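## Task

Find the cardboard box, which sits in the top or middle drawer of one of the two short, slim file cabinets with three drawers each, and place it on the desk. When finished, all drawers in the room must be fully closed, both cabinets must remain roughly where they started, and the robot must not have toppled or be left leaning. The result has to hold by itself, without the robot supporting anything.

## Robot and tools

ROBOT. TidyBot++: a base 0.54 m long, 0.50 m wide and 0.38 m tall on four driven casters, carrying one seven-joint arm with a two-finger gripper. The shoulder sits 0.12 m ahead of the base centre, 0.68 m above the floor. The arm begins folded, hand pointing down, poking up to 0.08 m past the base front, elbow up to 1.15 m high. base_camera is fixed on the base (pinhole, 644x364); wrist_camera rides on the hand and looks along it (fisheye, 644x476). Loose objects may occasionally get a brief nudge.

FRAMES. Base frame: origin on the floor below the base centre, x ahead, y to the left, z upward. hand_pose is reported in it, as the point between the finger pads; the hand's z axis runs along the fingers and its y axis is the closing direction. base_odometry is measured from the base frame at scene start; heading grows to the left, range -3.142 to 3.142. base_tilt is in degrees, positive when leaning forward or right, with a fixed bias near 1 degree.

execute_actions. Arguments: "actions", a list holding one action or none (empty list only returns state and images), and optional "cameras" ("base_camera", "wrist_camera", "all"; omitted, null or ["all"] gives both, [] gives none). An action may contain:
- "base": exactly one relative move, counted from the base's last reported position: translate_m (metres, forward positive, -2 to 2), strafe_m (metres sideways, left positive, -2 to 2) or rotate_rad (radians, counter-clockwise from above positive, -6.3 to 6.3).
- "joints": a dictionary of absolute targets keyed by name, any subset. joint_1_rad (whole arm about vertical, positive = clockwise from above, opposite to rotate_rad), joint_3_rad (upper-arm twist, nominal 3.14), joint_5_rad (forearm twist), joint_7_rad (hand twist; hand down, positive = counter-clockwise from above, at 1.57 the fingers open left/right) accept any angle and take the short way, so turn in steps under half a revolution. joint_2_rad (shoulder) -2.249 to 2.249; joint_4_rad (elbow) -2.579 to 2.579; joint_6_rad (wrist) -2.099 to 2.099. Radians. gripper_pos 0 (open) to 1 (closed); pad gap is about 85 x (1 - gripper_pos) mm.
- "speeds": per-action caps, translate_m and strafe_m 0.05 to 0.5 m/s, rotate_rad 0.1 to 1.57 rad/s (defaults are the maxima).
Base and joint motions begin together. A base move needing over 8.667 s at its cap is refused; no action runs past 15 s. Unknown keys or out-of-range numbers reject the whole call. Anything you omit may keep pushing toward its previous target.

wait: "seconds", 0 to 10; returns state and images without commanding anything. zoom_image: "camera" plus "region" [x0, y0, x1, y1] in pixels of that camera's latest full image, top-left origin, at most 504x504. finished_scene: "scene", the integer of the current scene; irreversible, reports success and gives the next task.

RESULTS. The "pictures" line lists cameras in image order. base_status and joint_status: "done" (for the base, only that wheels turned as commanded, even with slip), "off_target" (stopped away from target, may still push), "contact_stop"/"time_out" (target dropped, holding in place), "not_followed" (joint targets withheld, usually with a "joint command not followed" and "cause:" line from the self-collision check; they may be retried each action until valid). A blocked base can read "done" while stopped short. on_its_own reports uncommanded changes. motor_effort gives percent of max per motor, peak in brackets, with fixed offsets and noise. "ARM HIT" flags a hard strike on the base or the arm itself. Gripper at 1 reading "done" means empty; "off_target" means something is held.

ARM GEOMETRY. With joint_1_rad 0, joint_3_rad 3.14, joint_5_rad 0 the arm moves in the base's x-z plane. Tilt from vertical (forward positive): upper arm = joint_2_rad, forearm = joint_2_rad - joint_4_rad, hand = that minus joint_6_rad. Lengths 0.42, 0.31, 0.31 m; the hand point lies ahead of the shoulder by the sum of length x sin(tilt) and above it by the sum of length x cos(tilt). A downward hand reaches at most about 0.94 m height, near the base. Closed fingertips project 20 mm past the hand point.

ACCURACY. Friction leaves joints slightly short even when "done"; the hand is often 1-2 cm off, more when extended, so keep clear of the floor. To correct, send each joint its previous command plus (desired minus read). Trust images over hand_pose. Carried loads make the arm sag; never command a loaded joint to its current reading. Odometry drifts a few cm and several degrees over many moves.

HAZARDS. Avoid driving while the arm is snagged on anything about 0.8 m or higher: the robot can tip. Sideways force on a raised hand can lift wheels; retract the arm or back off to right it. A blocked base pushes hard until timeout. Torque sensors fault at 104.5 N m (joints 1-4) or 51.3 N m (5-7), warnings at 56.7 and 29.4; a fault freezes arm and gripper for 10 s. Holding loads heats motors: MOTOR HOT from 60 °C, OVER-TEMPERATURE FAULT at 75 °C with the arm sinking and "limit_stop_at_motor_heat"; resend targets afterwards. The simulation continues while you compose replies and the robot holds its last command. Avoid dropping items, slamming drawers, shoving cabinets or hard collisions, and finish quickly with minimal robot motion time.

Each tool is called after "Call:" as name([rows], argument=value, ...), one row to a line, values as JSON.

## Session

Call:
execute_actions([
  {"joints":{"joint_1_rad":0,"joint_6_rad":0.2,"joint_7_rad":1.57}},
])

Scene clock: 1.37 s.
base_odometry: x=+0.000 y=+0.000 heading=+0.000 (m, m, rad; odometry frame)
base_tilt: forward=+0.2 right=+0.3 (deg)
base_status: not commanded
joint_positions: joint_1_rad=+0.011 joint_2_rad=-0.398 joint_3_rad=+3.141 joint_4_rad=-2.498 joint_5_rad=+0.001 joint_6_rad=+0.187 joint_7_rad=+1.592 gripper_pos=+0.000
joint_status: all done
motor_effort: joint_1_rad=+0(0) joint_2_rad=-4(3) joint_3_rad=-1(1) joint_4_rad=+20(20) joint_5_rad=+1(1) joint_6_rad=+7(6) joint_7_rad=-1(0) (%)
hand_pose: x=+0.5205 y=-0.0027 z=+0.8065 quat_wxyz=(+0.009, +0.817, +0.005, +0.576) (m; base frame)
pictures: base_camera, wrist_camera
camera_calibration (this result's frames):
wrist_camera: T_world_to_cam=[[0.117891, -0.988733, 0.092248, -0.132037], [-0.407776, -0.132904, -0.903358, 0.989186], [0.905439, 0.0688811, -0.418849, 0.0040779], [0, 0, 0, 1]] pos_world=[0.41524, 0.000635738, 0.907477]
Images, in order (width x height): base_camera 644x364, wrist_camera 644x476.

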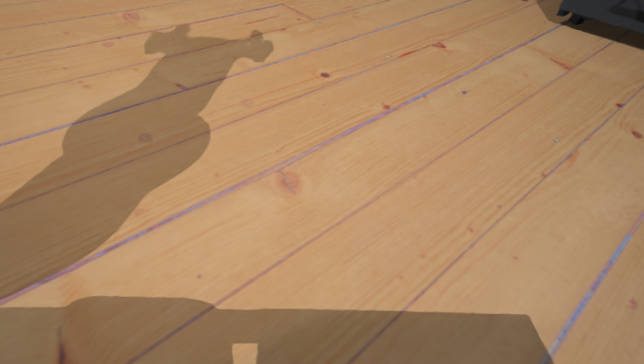

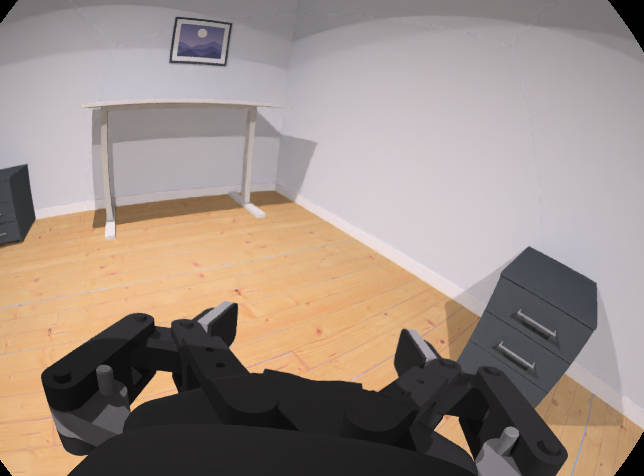

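Call:
execute_actions([
  {"base":{"rotate_rad":-0.84}},
], cameras=[])

Call:
execute_actions([
  {"base":{"strafe_m":0.33},"joints":{"joint_1_rad":0,"joint_2_rad":1.47,"joint_4_rad":-1.28,"joint_5_rad":0,"joint_6_rad":1.21,"joint_7_rad":0,"gripper_pos":0.1}},
], cameras=[])

Call:
execute_actions([
  {"base":{"translate_m":0.22}},
])

Scene clock: 12.33 s.
base_odometry: x=+0.000 y=+0.000 heading=-0.839 (m, m, rad; odometry frame)
base_tilt: forward=+0.2 right=+0.3 (deg)
base_status: done
joint_positions: joint_1_rad=+0.006 joint_2_rad=-0.398 joint_3_rad=+3.142 joint_4_rad=-2.498 joint_5_rad=+0.001 joint_6_rad=+0.187 joint_7_rad=+1.592 gripper_pos=+0.000
joint_status: not commanded
motor_effort: joint_1_rad=+0(2) joint_2_rad=-4(4) joint_3_rad=-1(1) joint_4_rad=+20(20) joint_5_rad=+1(1) joint_6_rad=+7(7) joint_7_rad=-1(1) (%)
hand_pose: x=+0.5205 y=-0.0010 z=+0.8065 quat_wxyz=(+0.008, +0.817, +0.007, +0.576) (m; base frame)
pictures: none
No camera images: the call's "cameras" was empty. Leave "cameras" out to get every camera's image.

Scene clock: 15.37 s.
base_odometry: x=+0.246 y=+0.220 heading=-0.840 (m, m, rad; odometry frame)
base_tilt: forward=+0.3 right=+0.3 (deg)
base_status: done
joint_positions: joint_1_rad=+0.001 joint_2_rad=+1.460 joint_3_rad=+3.140 joint_4_rad=-1.295 joint_5_rad=+0.001 joint_6_rad=+1.175 joint_7_rad=+0.021 gripper_pos=+0.100
joint_status: all done
motor_effort: joint_1_rad=-1(1) joint_2_rad=-42(44) joint_3_rad=-2(3) joint_4_rad=+12(21) joint_5_rad=+1(1) joint_6_rad=+7(8) joint_7_rad=-1(0) (%)
hand_pose: x=+0.9671 y=+0.0017 z=+0.4345 quat_wxyz=(-0.493, +0.507, -0.497, +0.503) (m; base frame)
pictures: none
No camera images: the call's "cameras" was empty. Leave "cameras" out to get every camera's image.

Scene clock: 17.03 s.
base_odometry: x=+0.393 y=+0.057 heading=-0.839 (m, m, rad; odometry frame)
base_tilt: forward=+0.2 right=+0.3 (deg)
base_status: done
joint_positions: joint_1_rad=+0.001 joint_2_rad=+1.460 joint_3_rad=+3.140 joint_4_rad=-1.287 joint_5_rad=+0.001 joint_6_rad=+1.177 joint_7_rad=+0.021 gripper_pos=+0.100
joint_status: not commanded
motor_effort: joint_1_rad=-1(2) joint_2_rad=-43(44) joint_3_rad=-2(3) joint_4_rad=+12(13) joint_5_rad=+1(1) joint_6_rad=+7(8) joint_7_rad=+0(1) (%)
hand_pose: x=+0.9693 y=+0.0017 z=+0.4380 quat_wxyz=(-0.495, +0.505, -0.495, +0.505) (m; base frame)
pictures: base_camera, wrist_camera
camera_calibration (this result's frames):
wrist_camera: T_world_to_cam=[[0.0898906, -0.127232, -0.987791, 0.352147], [-0.0801894, 0.987662, -0.134513, 0.183744], [0.992718, 0.0913019, 0.0785789, -0.859493], [0, 0, 0, 1]] pos_world=[0.836314, -0.0581993, 0.440101]
Images, in order (width x height): base_camera 644x364, wrist_camera 644x476.

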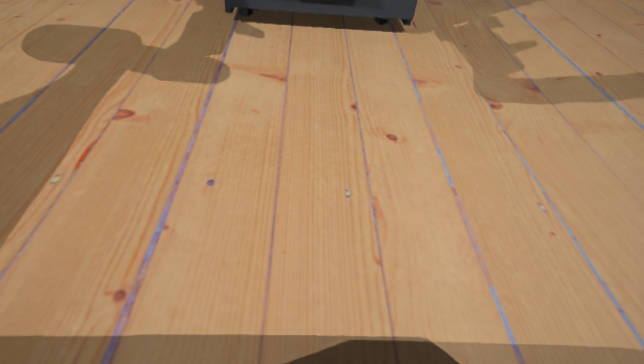

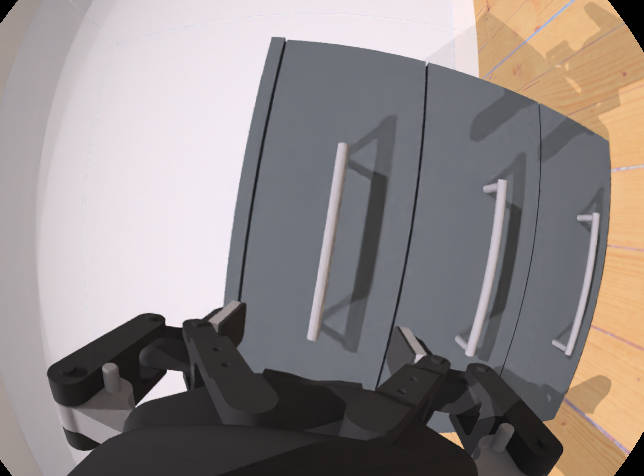

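Call:
execute_actions([
  {"base":{"strafe_m":-0.03}},
], cameras=[])

Call:
execute_actions([
  {"base":{"translate_m":0.06}},
], cameras=["wrist_camera"])

Scene clock: 27.57 s.
base_odometry: x=+0.371 y=+0.036 heading=-0.839 (m, m, rad; odometry frame)
base_tilt: forward=+0.2 right=+0.2 (deg)
base_status: done
joint_positions: joint_1_rad=+0.004 joint_2_rad=+1.460 joint_3_rad=+3.140 joint_4_rad=-1.287 joint_5_rad=+0.001 joint_6_rad=+1.177 joint_7_rad=+0.021 gripper_pos=+0.100
joint_status: not commanded
motor_effort: joint_1_rad=+0(3) joint_2_rad=-42(43) joint_3_rad=-2(3) joint_4_rad=+12(12) joint_5_rad=+1(1) joint_6_rad=+7(7) joint_7_rad=+0(1) (%)
hand_pose: x=+0.9693 y=-0.0016 z=+0.4380 quat_wxyz=(-0.494, +0.504, -0.496, +0.506) (m; base frame)
pictures: none
No camera images: the call's "cameras" was empty. Leave "cameras" out to get every camera's image.

Scene clock: 28.60 s.
base_odometry: x=+0.411 y=-0.009 heading=-0.839 (m, m, rad; odometry frame)
base_tilt: forward=+0.3 right=+0.2 (deg)
base_status: done
joint_positions: joint_1_rad=+0.004 joint_2_rad=+1.461 joint_3_rad=+3.140 joint_4_rad=-1.284 joint_5_rad=+0.001 joint_6_rad=+1.177 joint_7_rad=+0.021 gripper_pos=+0.100
joint_status: not commanded
motor_effort: joint_1_rad=-1(1) joint_2_rad=-42(44) joint_3_rad=-2(2) joint_4_rad=+12(13) joint_5_rad=+1(0) joint_6_rad=+7(7) joint_7_rad=-1(1) (%)
hand_pose: x=+0.9700 y=-0.0015 z=+0.4391 quat_wxyz=(-0.495, +0.503, -0.495, +0.506) (m; base frame)
pictures: wrist_camera
camera_calibration (this result's frames):
wrist_camera: T_world_to_cam=[[0.092483, -0.127596, -0.987505, 0.350094], [-0.0760804, 0.987951, -0.134779, 0.183221], [0.992803, 0.0875945, 0.081661, -0.861453], [0, 0, 0, 1]] pos_world=[0.836815, -0.0608838, 0.440761]
Images, in order (width x height): wrist_camera 644x476.

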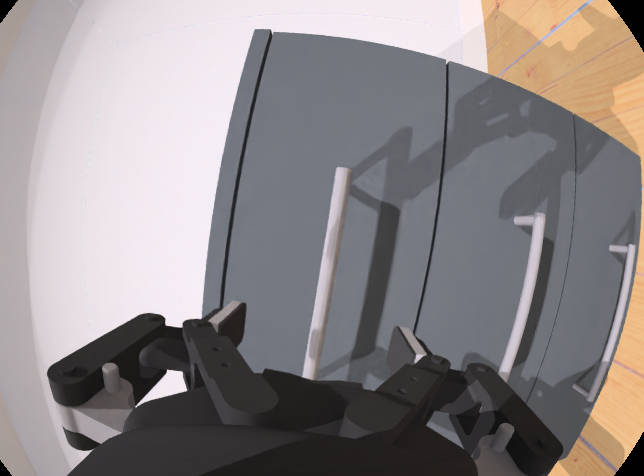

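Matches the earlier 0.035-remaining view.

Call:
execute_actions([
  {"base":{"translate_m":0.035},"speeds":{"translate_m":0.05}},
], cameras=[])

Call:
execute_actions([
  {"joints":{"gripper_pos":1}},
], cameras=["wrist_camera"])

Call:
execute_actions([
  {"base":{"translate_m":-0.24},"speeds":{"translate_m":0.1}},
], cameras=["wrist_camera"])

Scene clock: 34.53 s.
base_odometry: x=+0.434 y=-0.035 heading=-0.840 (m, m, rad; odometry frame)
base_tilt: forward=+0.2 right=+0.2 (deg)
base_status: done
joint_positions: joint_1_rad=+0.004 joint_2_rad=+1.461 joint_3_rad=+3.140 joint_4_rad=-1.284 joint_5_rad=+0.001 joint_6_rad=+1.177 joint_7_rad=+0.021 gripper_pos=+0.100
joint_status: not commanded
motor_effort: joint_1_rad=-1(3) joint_2_rad=-41(43) joint_3_rad=-2(3) joint_4_rad=+12(13) joint_5_rad=+1(1) joint_6_rad=+7(7) joint_7_rad=-1(1) (%)
hand_pose: x=+0.9700 y=-0.0014 z=+0.4392 quat_wxyz=(-0.495, +0.503, -0.495, +0.507) (m; base frame)
pictures: none
No camera images: the call's "cameras" was empty. Leave "cameras" out to get every camera's image.

Scene clock: 35.57 s.
base_odometry: x=+0.434 y=-0.035 heading=-0.840 (m, m, rad; odometry frame)
base_tilt: forward=+0.2 right=+0.2 (deg)
base_status: not commanded
joint_positions: joint_1_rad=+0.004 joint_2_rad=+1.463 joint_3_rad=+3.140 joint_4_rad=-1.284 joint_5_rad=+0.001 joint_6_rad=+1.179 joint_7_rad=+0.020 gripper_pos=+0.940
joint_status: gripper_pos off_target (ended at +0.940, target +1.000)
motor_effort: joint_1_rad=+0(1) joint_2_rad=-42(47) joint_3_rad=-2(2) joint_4_rad=+13(15) joint_5_rad=+1(1) joint_6_rad=+7(10) joint_7_rad=+1(0) (%)
hand_pose: x=+0.9696 y=-0.0014 z=+0.4382 quat_wxyz=(-0.495, +0.503, -0.495, +0.506) (m; base frame)
pictures: wrist_camera
camera_calibration (this result's frames):
wrist_camera: T_world_to_cam=[[0.0925982, -0.127152, -0.987551, 0.3492], [-0.0761596, 0.988003, -0.134351, 0.182881], [0.992787, 0.0876523, 0.0818034, -0.861018], [0, 0, 0, 1]] pos_world=[0.8364, -0.0608152, 0.439857]
Images, in order (width x height): wrist_camera 644x476.

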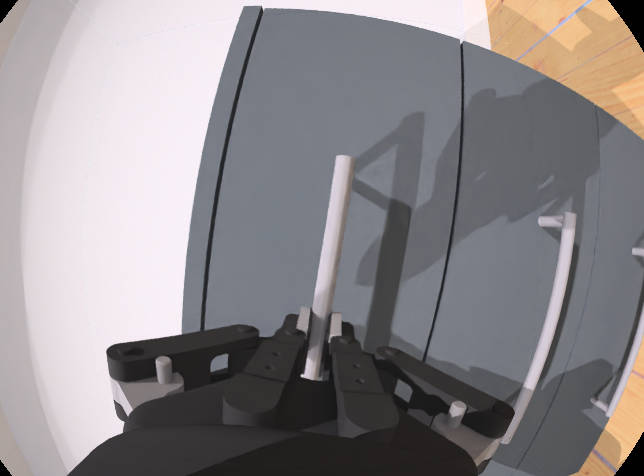

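Scene clock: 38.50 s.
base_odometry: x=+0.274 y=+0.144 heading=-0.840 (m, m, rad; odometry frame)
base_tilt: forward=+0.2 right=+0.2 (deg)
base_status: done
joint_positions: joint_1_rad=+0.010 joint_2_rad=+1.467 joint_3_rad=+3.140 joint_4_rad=-1.278 joint_5_rad=+0.001 joint_6_rad=+1.181 joint_7_rad=+0.020 gripper_pos=+0.940
joint_status: not commanded
motor_effort: joint_1_rad=-4(5) joint_2_rad=-41(49) joint_3_rad=-4(4) joint_4_rad=+12(15) joint_5_rad=+3(3) joint_6_rad=+7(14) joint_7_rad=-1(0) (%)
hand_pose: x=+0.9703 y=-0.0065 z=+0.4378 quat_wxyz=(-0.495, +0.501, -0.496, +0.509) (m; base frame)
pictures: wrist_camera
camera_calibration (this result's frames):
wrist_camera: T_world_to_cam=[[0.0951279, -0.127439, -0.987274, 0.345513], [-0.069817, 0.988475, -0.134322, 0.181734], [0.993014, 0.0817063, 0.0851341, -0.862958], [0, 0, 0, 1]] pos_world=[0.836749, -0.065098, 0.438994]
Images, in order (width x height): wrist_camera 644x476.

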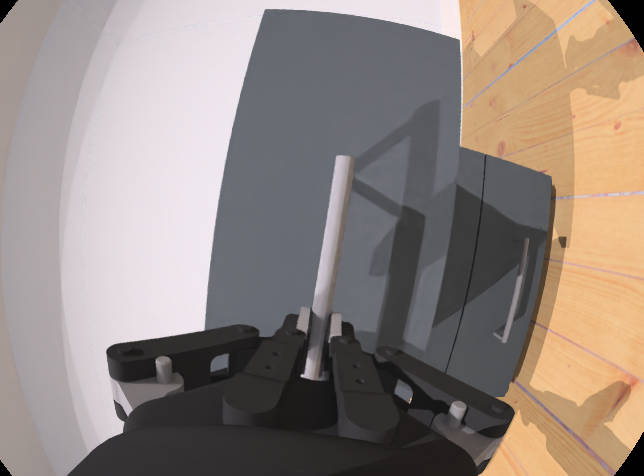

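Call:
execute_actions([
  {"joints":{"gripper_pos":0.1}},
], cameras=[])

Call:
execute_actions([
  {"base":{"translate_m":-0.06}},
], cameras=[])

Call:
execute_actions([
  {"joints":{"joint_2_rad":1.1,"joint_4_rad":-1.0,"joint_6_rad":0.2}},
], cameras=["wrist_camera"])

Scene clock: 43.87 s.
base_odometry: x=+0.274 y=+0.144 heading=-0.840 (m, m, rad; odometry frame)
base_tilt: forward=+0.2 right=+0.3 (deg)
base_status: not commanded
joint_positions: joint_1_rad=+0.000 joint_2_rad=+1.467 joint_3_rad=+3.140 joint_4_rad=-1.278 joint_5_rad=+0.001 joint_6_rad=+1.181 joint_7_rad=+0.020 gripper_pos=+0.100
joint_status: all done
motor_effort: joint_1_rad=-1(4) joint_2_rad=-42(42) joint_3_rad=-2(4) joint_4_rad=+12(12) joint_5_rad=+1(3) joint_6_rad=+7(7) joint_7_rad=-1(1) (%)
hand_pose: x=+0.9703 y=+0.0019 z=+0.4378 quat_wxyz=(-0.497, +0.503, -0.493, +0.506) (m; base frame)
pictures: none
No camera images: the call's "cameras" was empty. Leave "cameras" out to get every camera's image.

Scene clock: 44.90 s.
base_odometry: x=+0.234 y=+0.189 heading=-0.840 (m, m, rad; odometry frame)
base_tilt: forward=+0.2 right=+0.2 (deg)
base_status: done
joint_positions: joint_1_rad=+0.000 joint_2_rad=+1.467 joint_3_rad=+3.140 joint_4_rad=-1.279 joint_5_rad=+0.001 joint_6_rad=+1.181 joint_7_rad=+0.020 gripper_pos=+0.100
joint_status: not commanded
motor_effort: joint_1_rad=+0(2) joint_2_rad=-43(44) joint_3_rad=-2(3) joint_4_rad=+13(14) joint_5_rad=+1(1) joint_6_rad=+7(8) joint_7_rad=-1(1) (%)
hand_pose: x=+0.9701 y=+0.0019 z=+0.4375 quat_wxyz=(-0.497, +0.503, -0.494, +0.506) (m; base frame)
pictures: none
No camera images: the call's "cameras" was empty. Leave "cameras" out to get every camera's image.

Scene clock: 46.67 s.
base_odometry: x=+0.234 y=+0.189 heading=-0.840 (m, m, rad; odometry frame)
base_tilt: forward=+0.2 right=+0.2 (deg)
base_status: not commanded
joint_positions: joint_1_rad=+0.000 joint_2_rad=+1.097 joint_3_rad=+3.140 joint_4_rad=-1.002 joint_5_rad=+0.001 joint_6_rad=+0.233 joint_7_rad=+0.020 gripper_pos=+0.100
joint_status: all done
motor_effort: joint_1_rad=-1(0) joint_2_rad=-47(49) joint_3_rad=-2(2) joint_4_rad=+21(22) joint_5_rad=+1(1) joint_6_rad=+6(8) joint_7_rad=-1(1) (%)
hand_pose: x=+1.0626 y=+0.0019 z=+0.6244 quat_wxyz=(-0.417, +0.574, -0.562, +0.425) (m; base frame)
pictures: wrist_camera
camera_calibration (this result's frames):
wrist_camera: T_world_to_cam=[[-0.202026, -0.127382, -0.971061, 0.827667], [-0.116464, 0.987595, -0.105321, 0.236383], [0.972431, 0.0918162, -0.214355, -0.762337], [0, 0, 0, 1]] pos_world=[0.93606, -0.0580255, 0.6652]
Images, in order (width x height): wrist_camera 644x476.

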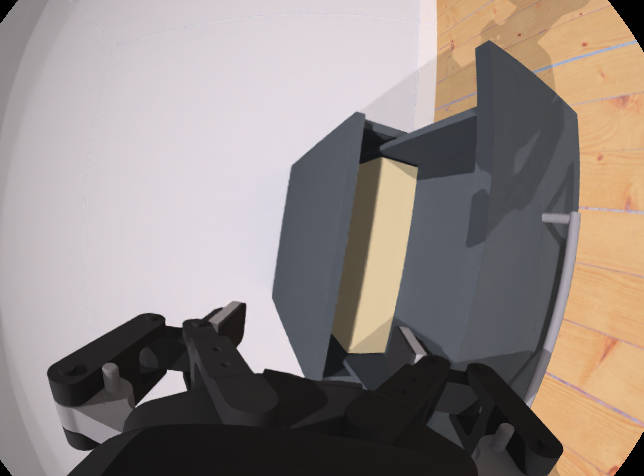

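Call:
execute_actions([
  {"base":{"translate_m":0.12},"joints":{"joint_2_rad":0.95,"joint_4_rad":-0.7,"joint_6_rad":-0.9}},
], cameras=["wrist_camera"])

Scene clock: 51.30 s.
base_odometry: x=+0.314 y=+0.099 heading=-0.840 (m, m, rad; odometry frame)
base_tilt: forward=+0.2 right=+0.2 (deg)
base_status: done
joint_positions: joint_1_rad=+0.000 joint_2_rad=+0.954 joint_3_rad=+3.140 joint_4_rad=-0.710 joint_5_rad=+0.001 joint_6_rad=-0.874 joint_7_rad=+0.020 gripper_pos=+0.100
joint_status: all done
motor_effort: joint_1_rad=+0(1) joint_2_rad=-43(48) joint_3_rad=-2(3) joint_4_rad=+20(22) joint_5_rad=+1(1) joint_6_rad=+4(7) joint_7_rad=+0(0) (%)
hand_pose: x=+0.9518 y=+0.0015 z=+0.6393 quat_wxyz=(-0.208, +0.682, -0.668, +0.212) (m; base frame)
pictures: wrist_camera
camera_calibration (this result's frames):
wrist_camera: T_world_to_cam=[[-0.762825, -0.12786, -0.633838, 1.13783], [-0.156743, 0.987583, -0.0105782, 0.203224], [0.62732, 0.0912801, -0.773394, 0.0345226], [0, 0, 0, 1]] pos_world=[0.878161, -0.0583696, 0.750049]
Images, in order (width x height): wrist_camera 644x476.

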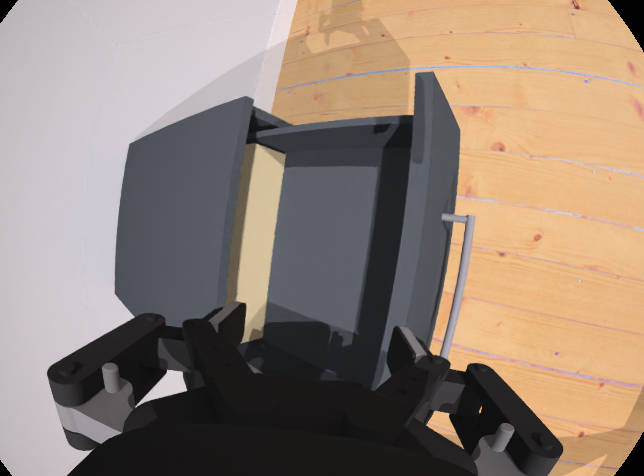

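Call:
execute_actions([
  {"joints":{"joint_7_rad":1.3,"joint_6_rad":-1.2}},
], cameras=["wrist_camera"])

Scene clock: 56.87 s.
base_odometry: x=+0.314 y=+0.099 heading=-0.840 (m, m, rad; odometry frame)
base_tilt: forward=+0.2 right=+0.3 (deg)
base_status: not commanded
joint_positions: joint_1_rad=+0.000 joint_2_rad=+0.954 joint_3_rad=+3.140 joint_4_rad=-0.710 joint_5_rad=+0.001 joint_6_rad=-1.170 joint_7_rad=+1.300 gripper_pos=+0.100
joint_status: all done
motor_effort: joint_1_rad=-1(0) joint_2_rad=-42(44) joint_3_rad=-2(2) joint_4_rad=+19(21) joint_5_rad=+1(1) joint_6_rad=+2(3) joint_7_rad=-1(1) (%)
hand_pose: x=+0.8694 y=+0.0014 z=+0.5990 quat_wxyz=(-0.021, +0.979, -0.133, +0.151) (m; base frame)
pictures: wrist_camera
camera_calibration (this result's frames):
wrist_camera: T_world_to_cam=[[-0.125858, -0.982931, -0.13419, 0.197602], [-0.962981, 0.153551, -0.221562, 1.01839], [0.238385, 0.101337, -0.965869, 0.508449], [0, 0, 0, 1]] pos_world=[0.884356, -0.013671, 0.743249]
Images, in order (width x height): wrist_camera 644x476.

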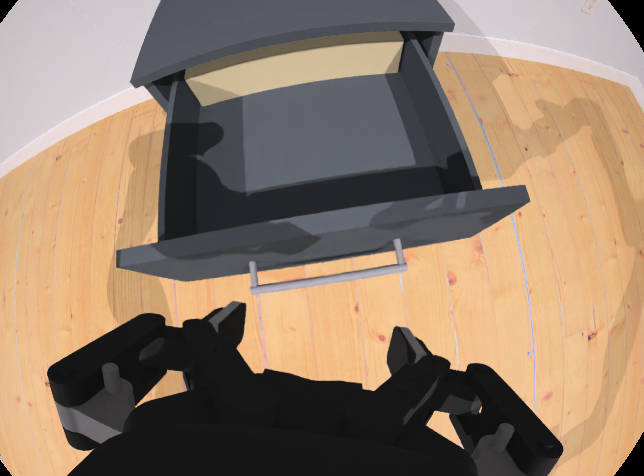

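Call:
execute_actions([
  {"base":{"translate_m":-0.16},"joints":{"joint_7_rad":0,"joint_6_rad":1.21,"joint_4_rad":-1.28}},
], cameras=[])

Call:
execute_actions([
  {"joints":{"joint_2_rad":1.48}},
], cameras=[])

Call:
execute_actions([
  {"base":{"translate_m":0.1},"speeds":{"translate_m":0.1}},
], cameras=["wrist_camera"])

Scene clock: 66.73 s.
base_odometry: x=+0.207 y=+0.218 heading=-0.840 (m, m, rad; odometry frame)
base_tilt: forward=+0.3 right=+0.3 (deg)
base_status: done
joint_positions: joint_1_rad=-0.001 joint_2_rad=+0.952 joint_3_rad=+3.140 joint_4_rad=-1.267 joint_5_rad=+0.001 joint_6_rad=+1.189 joint_7_rad=+0.016 gripper_pos=+0.100
joint_status: all done
motor_effort: joint_1_rad=+0(3) joint_2_rad=-43(47) joint_3_rad=-2(3) joint_4_rad=+18(22) joint_5_rad=+1(0) joint_6_rad=+6(7) joint_7_rad=-2(1) (%)
hand_pose: x=+0.9793 y=+0.0027 z=+0.8960 quat_wxyz=(-0.611, +0.352, -0.345, +0.619) (m; base frame)
pictures: none
No camera images: the call's "cameras" was empty. Leave "cameras" out to get every camera's image.

Scene clock: 68.60 s.
base_odometry: x=+0.207 y=+0.218 heading=-0.840 (m, m, rad; odometry frame)
base_tilt: forward=+0.2 right=+0.3 (deg)
base_status: not commanded
joint_positions: joint_1_rad=-0.001 joint_2_rad=+1.481 joint_3_rad=+3.140 joint_4_rad=-1.280 joint_5_rad=+0.001 joint_6_rad=+1.189 joint_7_rad=+0.016 gripper_pos=+0.100
joint_status: all done
motor_effort: joint_1_rad=+0(1) joint_2_rad=-42(47) joint_3_rad=-2(2) joint_4_rad=+12(19) joint_5_rad=+1(1) joint_6_rad=+8(9) joint_7_rad=-1(0) (%)
hand_pose: x=+0.9661 y=+0.0027 z=+0.4269 quat_wxyz=(-0.496, +0.505, -0.496, +0.503) (m; base frame)
pictures: none
No camera images: the call's "cameras" was empty. Leave "cameras" out to get every camera's image.

Scene clock: 70.13 s.
base_odometry: x=+0.273 y=+0.144 heading=-0.840 (m, m, rad; odometry frame)
base_tilt: forward=+0.2 right=+0.2 (deg)
base_status: done
joint_positions: joint_1_rad=-0.001 joint_2_rad=+1.481 joint_3_rad=+3.140 joint_4_rad=-1.280 joint_5_rad=+0.001 joint_6_rad=+1.189 joint_7_rad=+0.016 gripper_pos=+0.100
joint_status: not commanded
motor_effort: joint_1_rad=-1(3) joint_2_rad=-42(44) joint_3_rad=-2(3) joint_4_rad=+12(13) joint_5_rad=+1(1) joint_6_rad=+8(7) joint_7_rad=-1(0) (%)
hand_pose: x=+0.9661 y=+0.0027 z=+0.4269 quat_wxyz=(-0.496, +0.505, -0.496, +0.503) (m; base frame)
pictures: wrist_camera
camera_calibration (this result's frames):
wrist_camera: T_world_to_cam=[[0.0878131, -0.122783, -0.988541, 0.34392], [-0.0817364, 0.98814, -0.129994, 0.180484], [0.992778, 0.092215, 0.0767358, -0.854759], [0, 0, 0, 1]] pos_world=[0.833138, -0.0572943, 0.429032]
Images, in order (width x height): wrist_camera 644x476.

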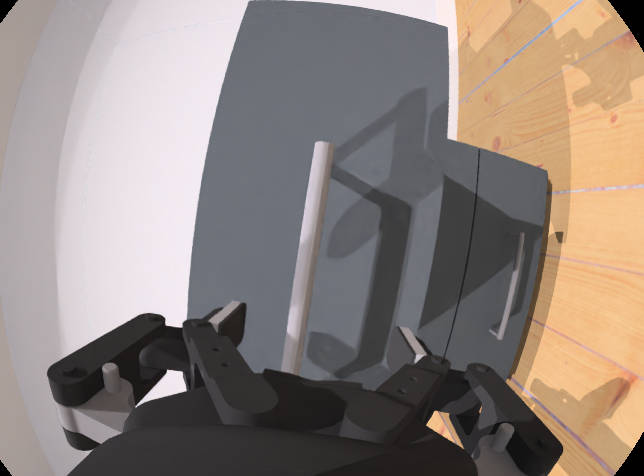

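Call:
execute_actions([
  {"joints":{"joint_2_rad":1.455,"gripper_pos":1}},
], cameras=[])

Call:
execute_actions([
  {"base":{"translate_m":0.242},"speeds":{"translate_m":0.08}},
], cameras=["wrist_camera"])

Call:
execute_actions([
  {"joints":{"gripper_pos":0.1}},
], cameras=[])

Call:
execute_actions([
  {"base":{"translate_m":-0.08}},
], cameras=[])

Call:
execute_actions([
  {"joints":{"joint_2_rad":1.87,"joint_4_rad":-0.83,"joint_6_rad":1.14}},
], cameras=["wrist_camera"])

Scene clock: 77.97 s.
base_odometry: x=+0.273 y=+0.144 heading=-0.840 (m, m, rad; odometry frame)
base_tilt: forward=+0.2 right=+0.3 (deg)
base_status: not commanded
joint_positions: joint_1_rad=-0.001 joint_2_rad=+1.469 joint_3_rad=+3.140 joint_4_rad=-1.280 joint_5_rad=+0.001 joint_6_rad=+1.189 joint_7_rad=+0.016 gripper_pos=+0.930
joint_status: gripper_pos off_target (ended at +0.930, target +1.000); the others done
motor_effort: joint_1_rad=-1(0) joint_2_rad=-42(43) joint_3_rad=-2(2) joint_4_rad=+13(13) joint_5_rad=+1(1) joint_6_rad=+7(7) joint_7_rad=+0(0) (%)
hand_pose: x=+0.9692 y=+0.0027 z=+0.4380 quat_wxyz=(-0.500, +0.501, -0.493, +0.506) (m; base frame)
pictures: none
No camera images: the call's "cameras" was empty. Leave "cameras" out to get every camera's image.

Scene clock: 81.43 s.
base_odometry: x=+0.435 y=-0.037 heading=-0.841 (m, m, rad; odometry frame)
base_tilt: forward=+0.3 right=+0.2 (deg)
base_status: done
joint_positions: joint_1_rad=-0.010 joint_2_rad=+1.467 joint_3_rad=+3.140 joint_4_rad=-1.285 joint_5_rad=+0.001 joint_6_rad=+1.193 joint_7_rad=+0.016 gripper_pos=+0.930
joint_status: not commanded
motor_effort: joint_1_rad=+1(4) joint_2_rad=-43(46) joint_3_rad=-1(0) joint_4_rad=+13(19) joint_5_rad=+0(1) joint_6_rad=+9(9) joint_7_rad=-1(0) (%)
hand_pose: x=+0.9680 y=+0.0107 z=+0.4382 quat_wxyz=(-0.502, +0.504, -0.490, +0.504) (m; base frame)
pictures: wrist_camera
camera_calibration (this result's frames):
wrist_camera: T_world_to_cam=[[0.102557, -0.121808, -0.987241, 0.341004], [-0.0892469, 0.987345, -0.131092, 0.18196], [0.990715, 0.101553, 0.0903877, -0.862372], [0, 0, 0, 1]] pos_world=[0.835632, -0.0505438, 0.438454]
Images, in order (width x height): wrist_camera 644x476.

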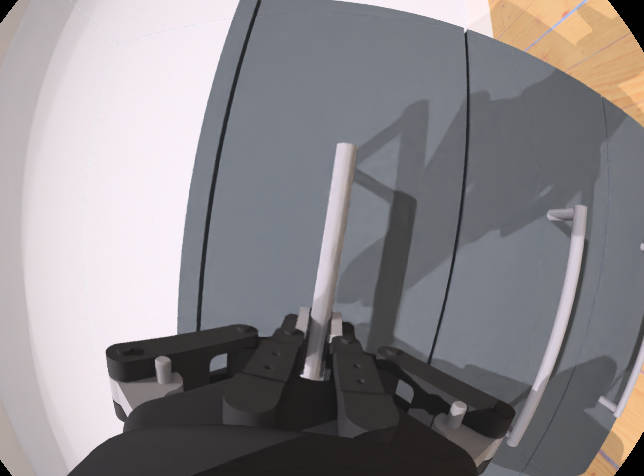

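Scene clock: 82.47 s.
base_odometry: x=+0.435 y=-0.037 heading=-0.841 (m, m, rad; odometry frame)
base_tilt: forward=+0.3 right=+0.3 (deg)
base_status: not commanded
joint_positions: joint_1_rad=-0.004 joint_2_rad=+1.467 joint_3_rad=+3.140 joint_4_rad=-1.285 joint_5_rad=+0.001 joint_6_rad=+1.193 joint_7_rad=+0.016 gripper_pos=+0.100
joint_status: all done
motor_effort: joint_1_rad=-1(2) joint_2_rad=-43(44) joint_3_rad=-2(2) joint_4_rad=+12(14) joint_5_rad=+1(1) joint_6_rad=+7(8) joint_7_rad=-1(0) (%)
hand_pose: x=+0.9682 y=+0.0059 z=+0.4386 quat_wxyz=(-0.501, +0.502, -0.492, +0.506) (m; base frame)
pictures: none
No camera images: the call's "cameras" was empty. Leave "cameras" out to get every camera's image.

Scene clock: 83.60 s.
base_odometry: x=+0.381 y=+0.023 heading=-0.840 (m, m, rad; odometry frame)
base_tilt: forward=+0.3 right=+0.3 (deg)
base_status: done
joint_positions: joint_1_rad=-0.004 joint_2_rad=+1.467 joint_3_rad=+3.140 joint_4_rad=-1.284 joint_5_rad=+0.001 joint_6_rad=+1.193 joint_7_rad=+0.016 gripper_pos=+0.100
joint_status: not commanded
motor_effort: joint_1_rad=-1(3) joint_2_rad=-43(44) joint_3_rad=-2(3) joint_4_rad=+12(14) joint_5_rad=+1(1) joint_6_rad=+7(8) joint_7_rad=-1(1) (%)
hand_pose: x=+0.9684 y=+0.0057 z=+0.4388 quat_wxyz=(-0.501, +0.502, -0.492, +0.506) (m; base frame)
pictures: none
No camera images: the call's "cameras" was empty. Leave "cameras" out to get every camera's image.

Scene clock: 85.50 s.
base_odometry: x=+0.381 y=+0.023 heading=-0.840 (m, m, rad; odometry frame)
base_tilt: forward=+0.2 right=+0.2 (deg)
base_status: not commanded
joint_positions: joint_1_rad=-0.004 joint_2_rad=+1.870 joint_3_rad=+3.140 joint_4_rad=-0.843 joint_5_rad=+0.001 joint_6_rad=+1.170 joint_7_rad=+0.016 gripper_pos=+0.100
joint_status: all done
motor_effort: joint_1_rad=-1(1) joint_2_rad=-41(45) joint_3_rad=-2(2) joint_4_rad=+13(14) joint_5_rad=+1(1) joint_6_rad=+8(8) joint_7_rad=-1(1) (%)
hand_pose: x=+0.9627 y=+0.0054 z=+0.2804 quat_wxyz=(-0.504, +0.498, -0.488, +0.509) (m; base frame)
pictures: wrist_camera
camera_calibration (this result's frames):
wrist_camera: T_world_to_cam=[[0.11728, -0.122496, -0.985515, 0.170433], [-0.0807136, 0.987905, -0.132398, 0.158224], [0.989813, 0.0950721, 0.105975, -0.845835], [0, 0, 0, 1]] pos_world=[0.830001, -0.0550176, 0.27855]
Images, in order (width x height): wrist_camera 644x476.

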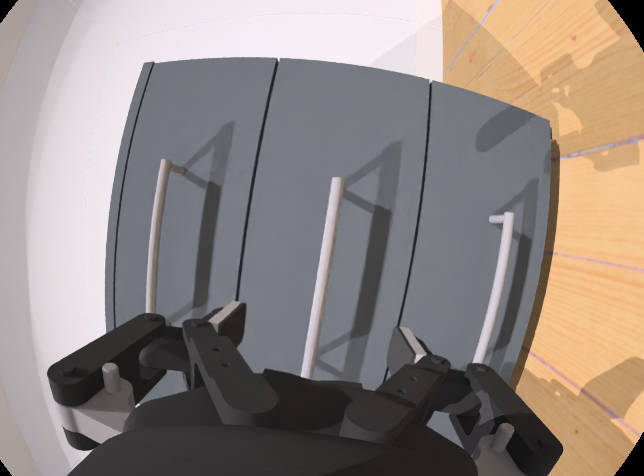

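Call:
execute_actions([
  {"base":{"translate_m":0.085},"speeds":{"translate_m":0.08}},
], cameras=[])

Call:
execute_actions([
  {"joints":{"gripper_pos":1}},
], cameras=["wrist_camera"])

Call:
execute_actions([
  {"base":{"translate_m":-0.26},"speeds":{"translate_m":0.1}},
], cameras=["wrist_camera"])

Scene clock: 92.53 s.
base_odometry: x=+0.438 y=-0.041 heading=-0.841 (m, m, rad; odometry frame)
base_tilt: forward=+0.2 right=+0.2 (deg)
base_status: done
joint_positions: joint_1_rad=-0.004 joint_2_rad=+1.870 joint_3_rad=+3.140 joint_4_rad=-0.840 joint_5_rad=+0.001 joint_6_rad=+1.170 joint_7_rad=+0.016 gripper_pos=+0.100
joint_status: not commanded
motor_effort: joint_1_rad=+0(1) joint_2_rad=-40(43) joint_3_rad=-2(2) joint_4_rad=+13(14) joint_5_rad=+1(0) joint_6_rad=+7(8) joint_7_rad=+0(1) (%)
hand_pose: x=+0.9637 y=+0.0051 z=+0.2819 quat_wxyz=(-0.505, +0.497, -0.487, +0.510) (m; base frame)
pictures: none
No camera images: the call's "cameras" was empty. Leave "cameras" out to get every camera's image.

Scene clock: 93.57 s.
base_odometry: x=+0.438 y=-0.041 heading=-0.841 (m, m, rad; odometry frame)
base_tilt: forward=+0.3 right=+0.3 (deg)
base_status: not commanded
joint_positions: joint_1_rad=-0.004 joint_2_rad=+1.869 joint_3_rad=+3.140 joint_4_rad=-0.840 joint_5_rad=+0.001 joint_6_rad=+1.170 joint_7_rad=+0.016 gripper_pos=+0.933
joint_status: gripper_pos off_target (ended at +0.933, target +1.000)
motor_effort: joint_1_rad=-1(2) joint_2_rad=-41(45) joint_3_rad=-2(2) joint_4_rad=+15(17) joint_5_rad=+1(2) joint_6_rad=+3(7) joint_7_rad=-1(1) (%)
hand_pose: x=+0.9641 y=+0.0050 z=+0.2827 quat_wxyz=(-0.505, +0.497, -0.487, +0.511) (m; base frame)
pictures: wrist_camera
camera_calibration (this result's frames):
wrist_camera: T_world_to_cam=[[0.121798, -0.122537, -0.984962, 0.167986], [-0.0796152, 0.987946, -0.132753, 0.158077], [0.989357, 0.0945871, 0.110574, -0.8482], [0, 0, 0, 1]] pos_world=[0.831298, -0.055358, 0.280234]
Images, in order (width x height): wrist_camera 644x476.

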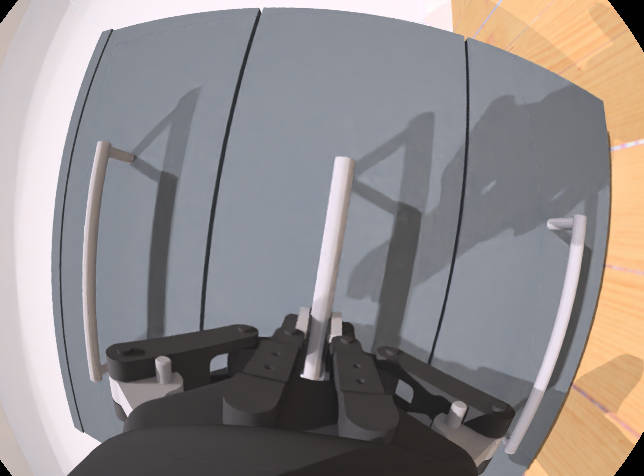

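Scene clock: 96.70 s.
base_odometry: x=+0.264 y=+0.153 heading=-0.842 (m, m, rad; odometry frame)
base_tilt: forward=+0.2 right=+0.3 (deg)
base_status: done
joint_positions: joint_1_rad=+0.004 joint_2_rad=+1.869 joint_3_rad=+3.140 joint_4_rad=-0.829 joint_5_rad=+0.001 joint_6_rad=+1.155 joint_7_rad=+0.016 gripper_pos=+0.933
joint_status: not commanded
motor_effort: joint_1_rad=-4(3) joint_2_rad=-42(45) joint_3_rad=-2(3) joint_4_rad=+14(16) joint_5_rad=+2(1) joint_6_rad=+8(11) joint_7_rad=-1(0) (%)
hand_pose: x=+0.9673 y=-0.0016 z=+0.2828 quat_wxyz=(-0.502, +0.496, -0.490, +0.512) (m; base frame)
pictures: wrist_camera
camera_calibration (this result's frames):
wrist_camera: T_world_to_cam=[[0.116326, -0.123477, -0.985506, 0.172376], [-0.0725114, 0.988538, -0.132416, 0.157917], [0.990561, 0.0868638, 0.106039, -0.850662], [0, 0, 0, 1]] pos_world=[0.834032, -0.0609304, 0.280991]
Images, in order (width x height): wrist_camera 644x476.

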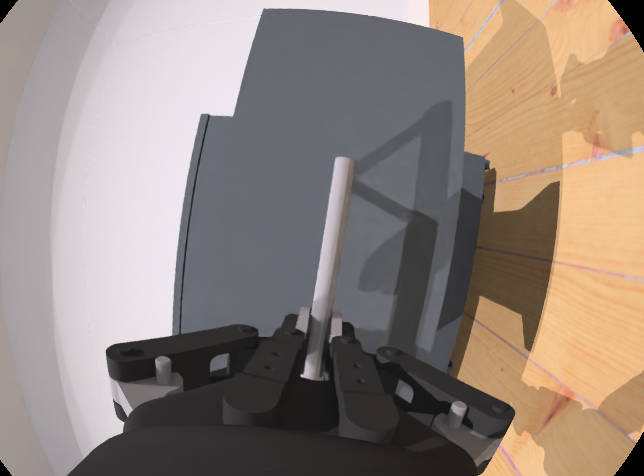

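Call:
execute_actions([
  {"joints":{"gripper_pos":0.1}},
], cameras=[])

Call:
execute_actions([
  {"base":{"translate_m":-0.07}},
], cameras=[])

Call:
execute_actions([
  {"joints":{"joint_2_rad":1.15,"joint_4_rad":-0.6,"joint_6_rad":-0.95,"joint_7_rad":1.57}},
], cameras=["wrist_camera"])

Scene clock: 103.53 s.
base_odometry: x=+0.264 y=+0.153 heading=-0.842 (m, m, rad; odometry frame)
base_tilt: forward=+0.2 right=+0.3 (deg)
base_status: not commanded
joint_positions: joint_1_rad=+0.001 joint_2_rad=+1.869 joint_3_rad=+3.140 joint_4_rad=-0.829 joint_5_rad=+0.001 joint_6_rad=+1.155 joint_7_rad=+0.016 gripper_pos=+0.100
joint_status: all done
motor_effort: joint_1_rad=+0(3) joint_2_rad=-41(42) joint_3_rad=-2(2) joint_4_rad=+13(14) joint_5_rad=+1(2) joint_6_rad=+7(8) joint_7_rad=-2(0) (%)
hand_pose: x=+0.9673 y=+0.0009 z=+0.2828 quat_wxyz=(-0.503, +0.497, -0.489, +0.511) (m; base frame)
pictures: none
No camera images: the call's "cameras" was empty. Leave "cameras" out to get every camera's image.

Scene clock: 104.63 s.
base_odometry: x=+0.218 y=+0.206 heading=-0.842 (m, m, rad; odometry frame)
base_tilt: forward=+0.2 right=+0.3 (deg)
base_status: done
joint_positions: joint_1_rad=+0.001 joint_2_rad=+1.870 joint_3_rad=+3.140 joint_4_rad=-0.829 joint_5_rad=+0.001 joint_6_rad=+1.155 joint_7_rad=+0.016 gripper_pos=+0.100
joint_status: not commanded
motor_effort: joint_1_rad=+0(3) joint_2_rad=-41(43) joint_3_rad=-2(3) joint_4_rad=+14(14) joint_5_rad=+1(1) joint_6_rad=+7(7) joint_7_rad=+0(1) (%)
hand_pose: x=+0.9669 y=+0.0010 z=+0.2821 quat_wxyz=(-0.503, +0.497, -0.490, +0.511) (m; base frame)
pictures: none
No camera images: the call's "cameras" was empty. Leave "cameras" out to get every camera's image.

Scene clock: 107.07 s.
base_odometry: x=+0.218 y=+0.206 heading=-0.842 (m, m, rad; odometry frame)
base_tilt: forward=+0.2 right=+0.2 (deg)
base_status: not commanded
joint_positions: joint_1_rad=+0.001 joint_2_rad=+1.148 joint_3_rad=+3.140 joint_4_rad=-0.607 joint_5_rad=+0.001 joint_6_rad=-0.921 joint_7_rad=+1.553 gripper_pos=+0.100
joint_status: all done
motor_effort: joint_1_rad=+0(0) joint_2_rad=-46(50) joint_3_rad=-2(2) joint_4_rad=+19(23) joint_5_rad=+1(1) joint_6_rad=+3(11) joint_7_rad=-1(0) (%)
hand_pose: x=+0.9515 y=+0.0010 z=+0.5187 quat_wxyz=(-0.002, +0.973, -0.009, +0.231) (m; base frame)
pictures: wrist_camera
camera_calibration (this result's frames):
wrist_camera: T_world_to_cam=[[0.120934, -0.991866, -0.0397005, -0.0871151], [-0.922206, -0.0974621, -0.374215, 1.12045], [0.367302, 0.0818673, -0.926492, 0.268319], [0, 0, 0, 1]] pos_world=[0.945266, 0.000828201, 0.664426]
Images, in order (width x height): wrist_camera 644x476.

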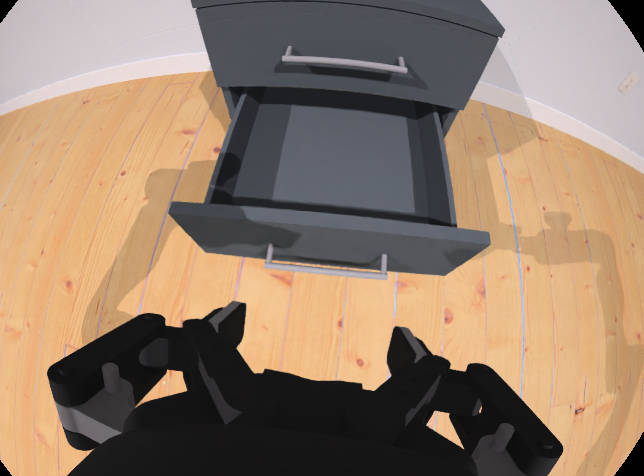

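Call:
execute_actions([
  {"base":{"translate_m":-0.05},"joints":{"joint_7_rad":0,"joint_6_rad":1.19,"joint_4_rad":-0.83}},
], cameras=[])

Call:
execute_actions([
  {"joints":{"joint_2_rad":1.87}},
], cameras=["wrist_camera"])

Call:
execute_actions([
  {"base":{"translate_m":0.12},"speeds":{"translate_m":0.1}},
], cameras=[])

Call:
execute_actions([
  {"joints":{"gripper_pos":1}},
], cameras=[])

Call:
execute_actions([
  {"base":{"translate_m":0.262},"speeds":{"translate_m":0.08}},
], cameras=["wrist_camera"])

Scene clock: 119.57 s.
base_odometry: x=+0.184 y=+0.243 heading=-0.843 (m, m, rad; odometry frame)
base_tilt: forward=+0.2 right=+0.3 (deg)
base_status: done
joint_positions: joint_1_rad=+0.001 joint_2_rad=+1.148 joint_3_rad=+3.140 joint_4_rad=-0.818 joint_5_rad=+0.001 joint_6_rad=+1.176 joint_7_rad=+0.007 gripper_pos=+0.100
joint_status: all done
motor_effort: joint_1_rad=+0(2) joint_2_rad=-47(51) joint_3_rad=-2(3) joint_4_rad=+20(23) joint_5_rad=+1(1) joint_6_rad=+4(8) joint_7_rad=-1(1) (%)
hand_pose: x=+1.0140 y=+0.0009 z=+0.9526 quat_wxyz=(-0.650, +0.273, -0.271, +0.655) (m; base frame)
pictures: none
No camera images: the call's "cameras" was empty. Leave "cameras" out to get every camera's image.

Scene clock: 121.63 s.
base_odometry: x=+0.184 y=+0.243 heading=-0.843 (m, m, rad; odometry frame)
base_tilt: forward=+0.3 right=+0.2 (deg)
base_status: not commanded
joint_positions: joint_1_rad=+0.001 joint_2_rad=+1.868 joint_3_rad=+3.140 joint_4_rad=-0.833 joint_5_rad=+0.001 joint_6_rad=+1.176 joint_7_rad=+0.007 gripper_pos=+0.100
joint_status: all done
motor_effort: joint_1_rad=-1(1) joint_2_rad=-43(51) joint_3_rad=-2(2) joint_4_rad=+13(20) joint_5_rad=+1(1) joint_6_rad=+7(8) joint_7_rad=-1(0) (%)
hand_pose: x=+0.9661 y=+0.0010 z=+0.2880 quat_wxyz=(-0.509, +0.490, -0.487, +0.513) (m; base frame)
pictures: wrist_camera
camera_calibration (this result's frames):
wrist_camera: T_world_to_cam=[[0.133949, -0.11457, -0.984343, 0.160605], [-0.0735888, 0.989402, -0.125172, 0.154907], [0.988252, 0.0892033, 0.124098, -0.853266], [0, 0, 0, 1]] pos_world=[0.833129, -0.0587512, 0.283369]
Images, in order (width x height): wrist_camera 644x476.

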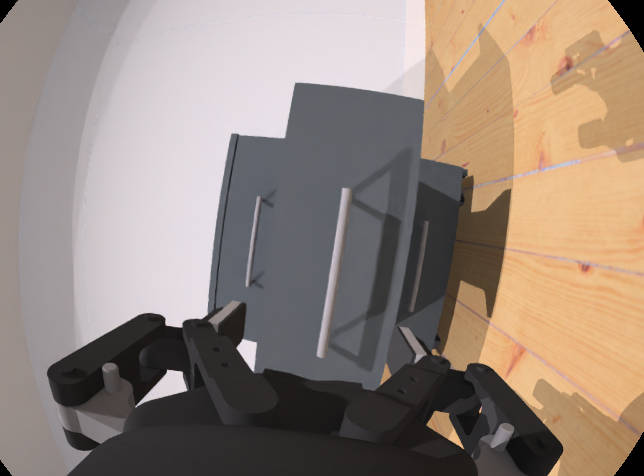

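Scene clock: 123.37 s.
base_odometry: x=+0.264 y=+0.154 heading=-0.843 (m, m, rad; odometry frame)
base_tilt: forward=+0.2 right=+0.3 (deg)
base_status: done
joint_positions: joint_1_rad=+0.001 joint_2_rad=+1.869 joint_3_rad=+3.140 joint_4_rad=-0.833 joint_5_rad=+0.001 joint_6_rad=+1.176 joint_7_rad=+0.007 gripper_pos=+0.100
joint_status: not commanded
motor_effort: joint_1_rad=-1(2) joint_2_rad=-41(44) joint_3_rad=-2(3) joint_4_rad=+13(14) joint_5_rad=+1(1) joint_6_rad=+8(7) joint_7_rad=-2(0) (%)
hand_pose: x=+0.9661 y=+0.0009 z=+0.2880 quat_wxyz=(-0.509, +0.490, -0.487, +0.513) (m; base frame)
pictures: none
No camera images: the call's "cameras" was empty. Leave "cameras" out to get every camera's image.

Scene clock: 124.40 s.
base_odometry: x=+0.264 y=+0.154 heading=-0.843 (m, m, rad; odometry frame)
base_tilt: forward=+0.2 right=+0.3 (deg)
base_status: not commanded
joint_positions: joint_1_rad=+0.001 joint_2_rad=+1.875 joint_3_rad=+3.140 joint_4_rad=-0.834 joint_5_rad=+0.001 joint_6_rad=+1.176 joint_7_rad=+0.007 gripper_pos=+0.999
joint_status: all done
motor_effort: joint_1_rad=+0(0) joint_2_rad=-41(48) joint_3_rad=-2(2) joint_4_rad=+13(17) joint_5_rad=+1(1) joint_6_rad=+7(11) joint_7_rad=-1(0) (%)
hand_pose: x=+0.9634 y=+0.0009 z=+0.2823 quat_wxyz=(-0.507, +0.492, -0.489, +0.511) (m; base frame)
pictures: none
No camera images: the call's "cameras" was empty. Leave "cameras" out to get every camera's image.

Scene clock: 128.17 s.
base_odometry: x=+0.438 y=-0.042 heading=-0.843 (m, m, rad; odometry frame)
base_tilt: forward=+0.3 right=+0.2 (deg)
base_status: done
joint_positions: joint_1_rad=+0.001 joint_2_rad=+1.889 joint_3_rad=+3.140 joint_4_rad=-0.847 joint_5_rad=+0.001 joint_6_rad=+1.196 joint_7_rad=+0.007 gripper_pos=+0.999
joint_status: not commanded
motor_effort: joint_1_rad=-1(3) joint_2_rad=-45(50) joint_3_rad=-2(2) joint_4_rad=+15(23) joint_5_rad=+1(2) joint_6_rad=+9(12) joint_7_rad=-1(0) (%)
hand_pose: x=+0.9540 y=+0.0006 z=+0.2712 quat_wxyz=(-0.506, +0.493, -0.491, +0.510) (m; base frame)
pictures: wrist_camera
camera_calibration (this result's frames):
wrist_camera: T_world_to_cam=[[0.120118, -0.114599, -0.986123, 0.159343], [-0.074857, 0.989442, -0.124103, 0.153217], [0.989933, 0.0887252, 0.110271, -0.837052], [0, 0, 0, 1]] pos_world=[0.820955, -0.0590715, 0.268449]
Images, in order (width x height): wrist_camera 644x476.

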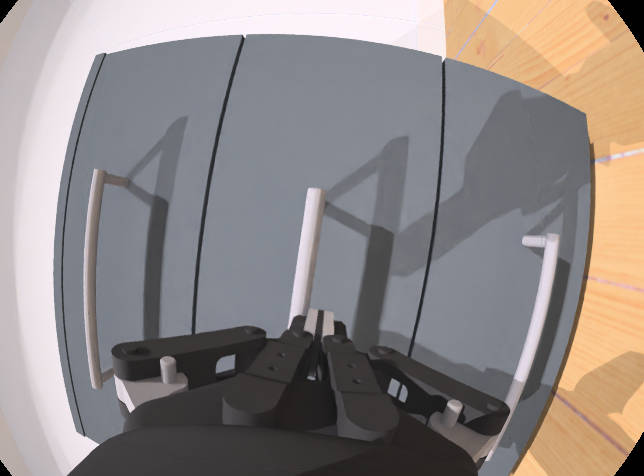

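Call:
execute_actions([
  {"base":{"translate_m":-1.26},"joints":{"joint_2_rad":1.87}},
], cameras=["wrist_camera"])

Call:
execute_actions([
  {"base":{"rotate_rad":1.573},"speeds":{"rotate_rad":1.0},"joints":{"joint_2_rad":1.45,"joint_4_rad":-1.28,"joint_6_rad":1.21,"gripper_pos":0.1}},
])

Scene clock: 138.07 s.
base_odometry: x=-0.399 y=+0.899 heading=-0.844 (m, m, rad; odometry frame)
base_tilt: forward=+0.2 right=+0.2 (deg)
base_status: done
joint_positions: joint_1_rad=-0.001 joint_2_rad=+1.872 joint_3_rad=+3.140 joint_4_rad=-0.835 joint_5_rad=+0.001 joint_6_rad=+1.196 joint_7_rad=+0.007 gripper_pos=+0.999
joint_status: all done
motor_effort: joint_1_rad=+0(4) joint_2_rad=-42(45) joint_3_rad=-2(3) joint_4_rad=+13(15) joint_5_rad=+1(0) joint_6_rad=+8(10) joint_7_rad=+0(2) (%)
hand_pose: x=+0.9641 y=+0.0026 z=+0.2907 quat_wxyz=(-0.513, +0.487, -0.483, +0.516) (m; base frame)
pictures: wrist_camera
camera_calibration (this result's frames):
wrist_camera: T_world_to_cam=[[0.14899, -0.114286, -0.982212, 0.148574], [-0.0736129, 0.989261, -0.126272, 0.153802], [0.986095, 0.0911167, 0.138977, -0.853983], [0, 0, 0, 1]] pos_world=[0.831294, -0.0573581, 0.284035]
Images, in order (width x height): wrist_camera 644x476.

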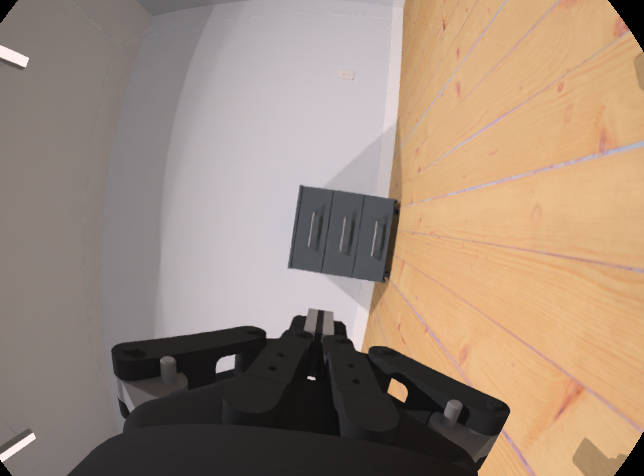

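Scene clock: 140.97 s.
base_odometry: x=-0.399 y=+0.899 heading=+0.729 (m, m, rad; odometry frame)
base_tilt: forward=+0.2 right=+0.3 (deg)
base_status: done
joint_positions: joint_1_rad=+0.002 joint_2_rad=+1.449 joint_3_rad=+3.137 joint_4_rad=-1.265 joint_5_rad=+0.001 joint_6_rad=+1.196 joint_7_rad=+0.007 gripper_pos=+0.100
joint_status: all done
motor_effort: joint_1_rad=-1(6) joint_2_rad=-43(45) joint_3_rad=-2(4) joint_4_rad=+13(13) joint_5_rad=+1(2) joint_6_rad=+7(8) joint_7_rad=+0(1) (%)
hand_pose: x=+0.9777 y=+0.0019 z=+0.4629 quat_wxyz=(-0.512, +0.488, -0.486, +0.514) (m; base frame)
pictures: base_camera, wrist_camera
camera_calibration (this result's frames):
wrist_camera: T_world_to_cam=[[0.140808, -0.111207, -0.983771, 0.324311], [-0.0731964, 0.989783, -0.122364, 0.17509], [0.987327, 0.0892383, 0.131229, -0.8889], [0, 0, 0, 1]] pos_world=[0.844786, -0.0579117, 0.457122]
Images, in order (width x height): base_camera 644x364, wrist_camera 644x476.

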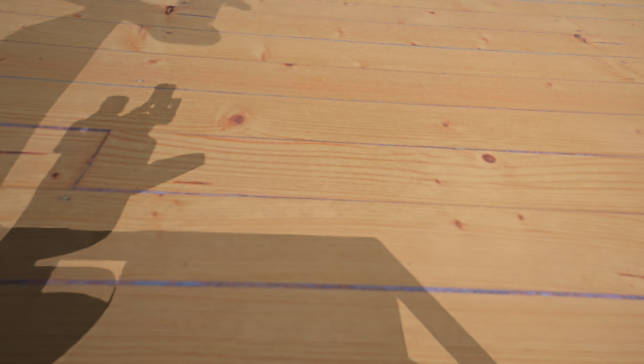

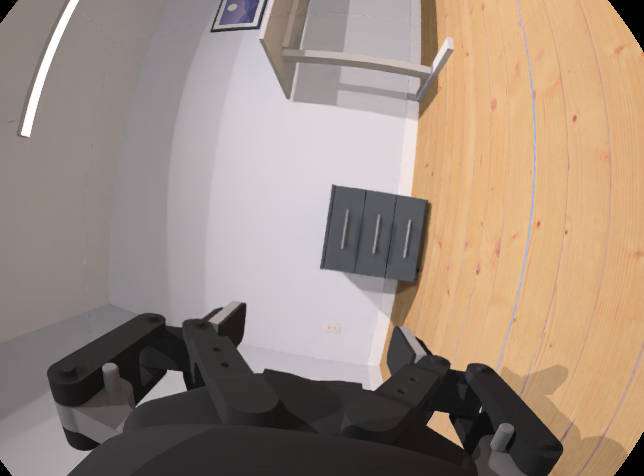

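Call:
execute_actions([
  {"base":{"translate_m":1.12},"joints":{"joint_2_rad":1.47,"joint_4_rad":-1.29}},
])

Scene clock: 147.57 s.
base_odometry: x=+0.435 y=+1.647 heading=+0.730 (m, m, rad; odometry frame)
base_tilt: forward=+0.3 right=+0.2 (deg)
base_status: done
joint_positions: joint_1_rad=+0.001 joint_2_rad=+1.461 joint_3_rad=+3.137 joint_4_rad=-1.283 joint_5_rad=+0.001 joint_6_rad=+1.196 joint_7_rad=+0.007 gripper_pos=+0.100
joint_status: all done
motor_effort: joint_1_rad=+0(2) joint_2_rad=-43(44) joint_3_rad=-2(3) joint_4_rad=+12(13) joint_5_rad=+1(1) joint_6_rad=+7(8) joint_7_rad=-1(2) (%)
hand_pose: x=+0.9702 y=+0.0023 z=+0.4451 quat_wxyz=(-0.505, +0.495, -0.493, +0.506) (m; base frame)
pictures: base_camera, wrist_camera
camera_calibration (this result's frames):
wrist_camera: T_world_to_cam=[[0.112083, -0.111109, -0.987468, 0.337449], [-0.0772973, 0.989743, -0.120138, 0.174905], [0.990688, 0.089794, 0.102345, -0.869617], [0, 0, 0, 1]] pos_world=[0.837216, -0.0575309, 0.443234]
Images, in order (width x height): base_camera 644x364, wrist_camera 644x476.

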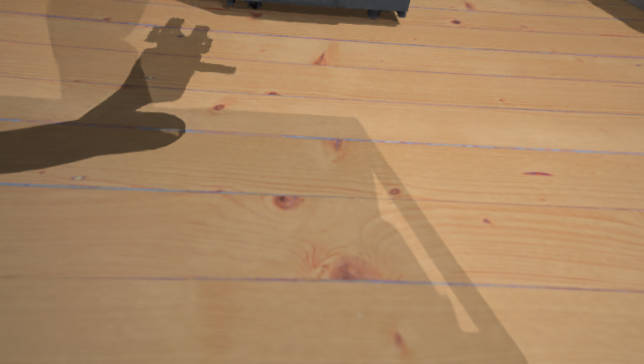

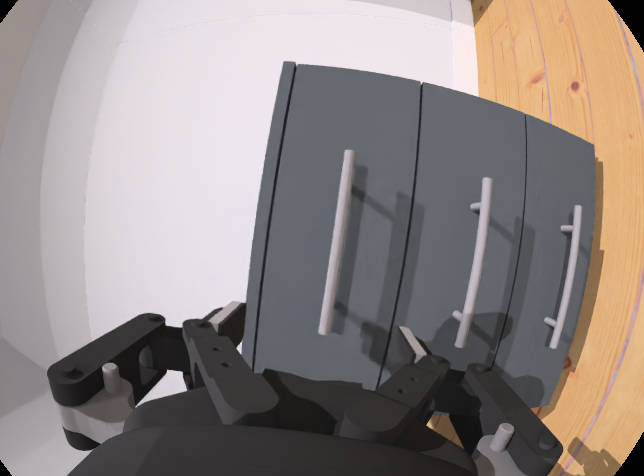

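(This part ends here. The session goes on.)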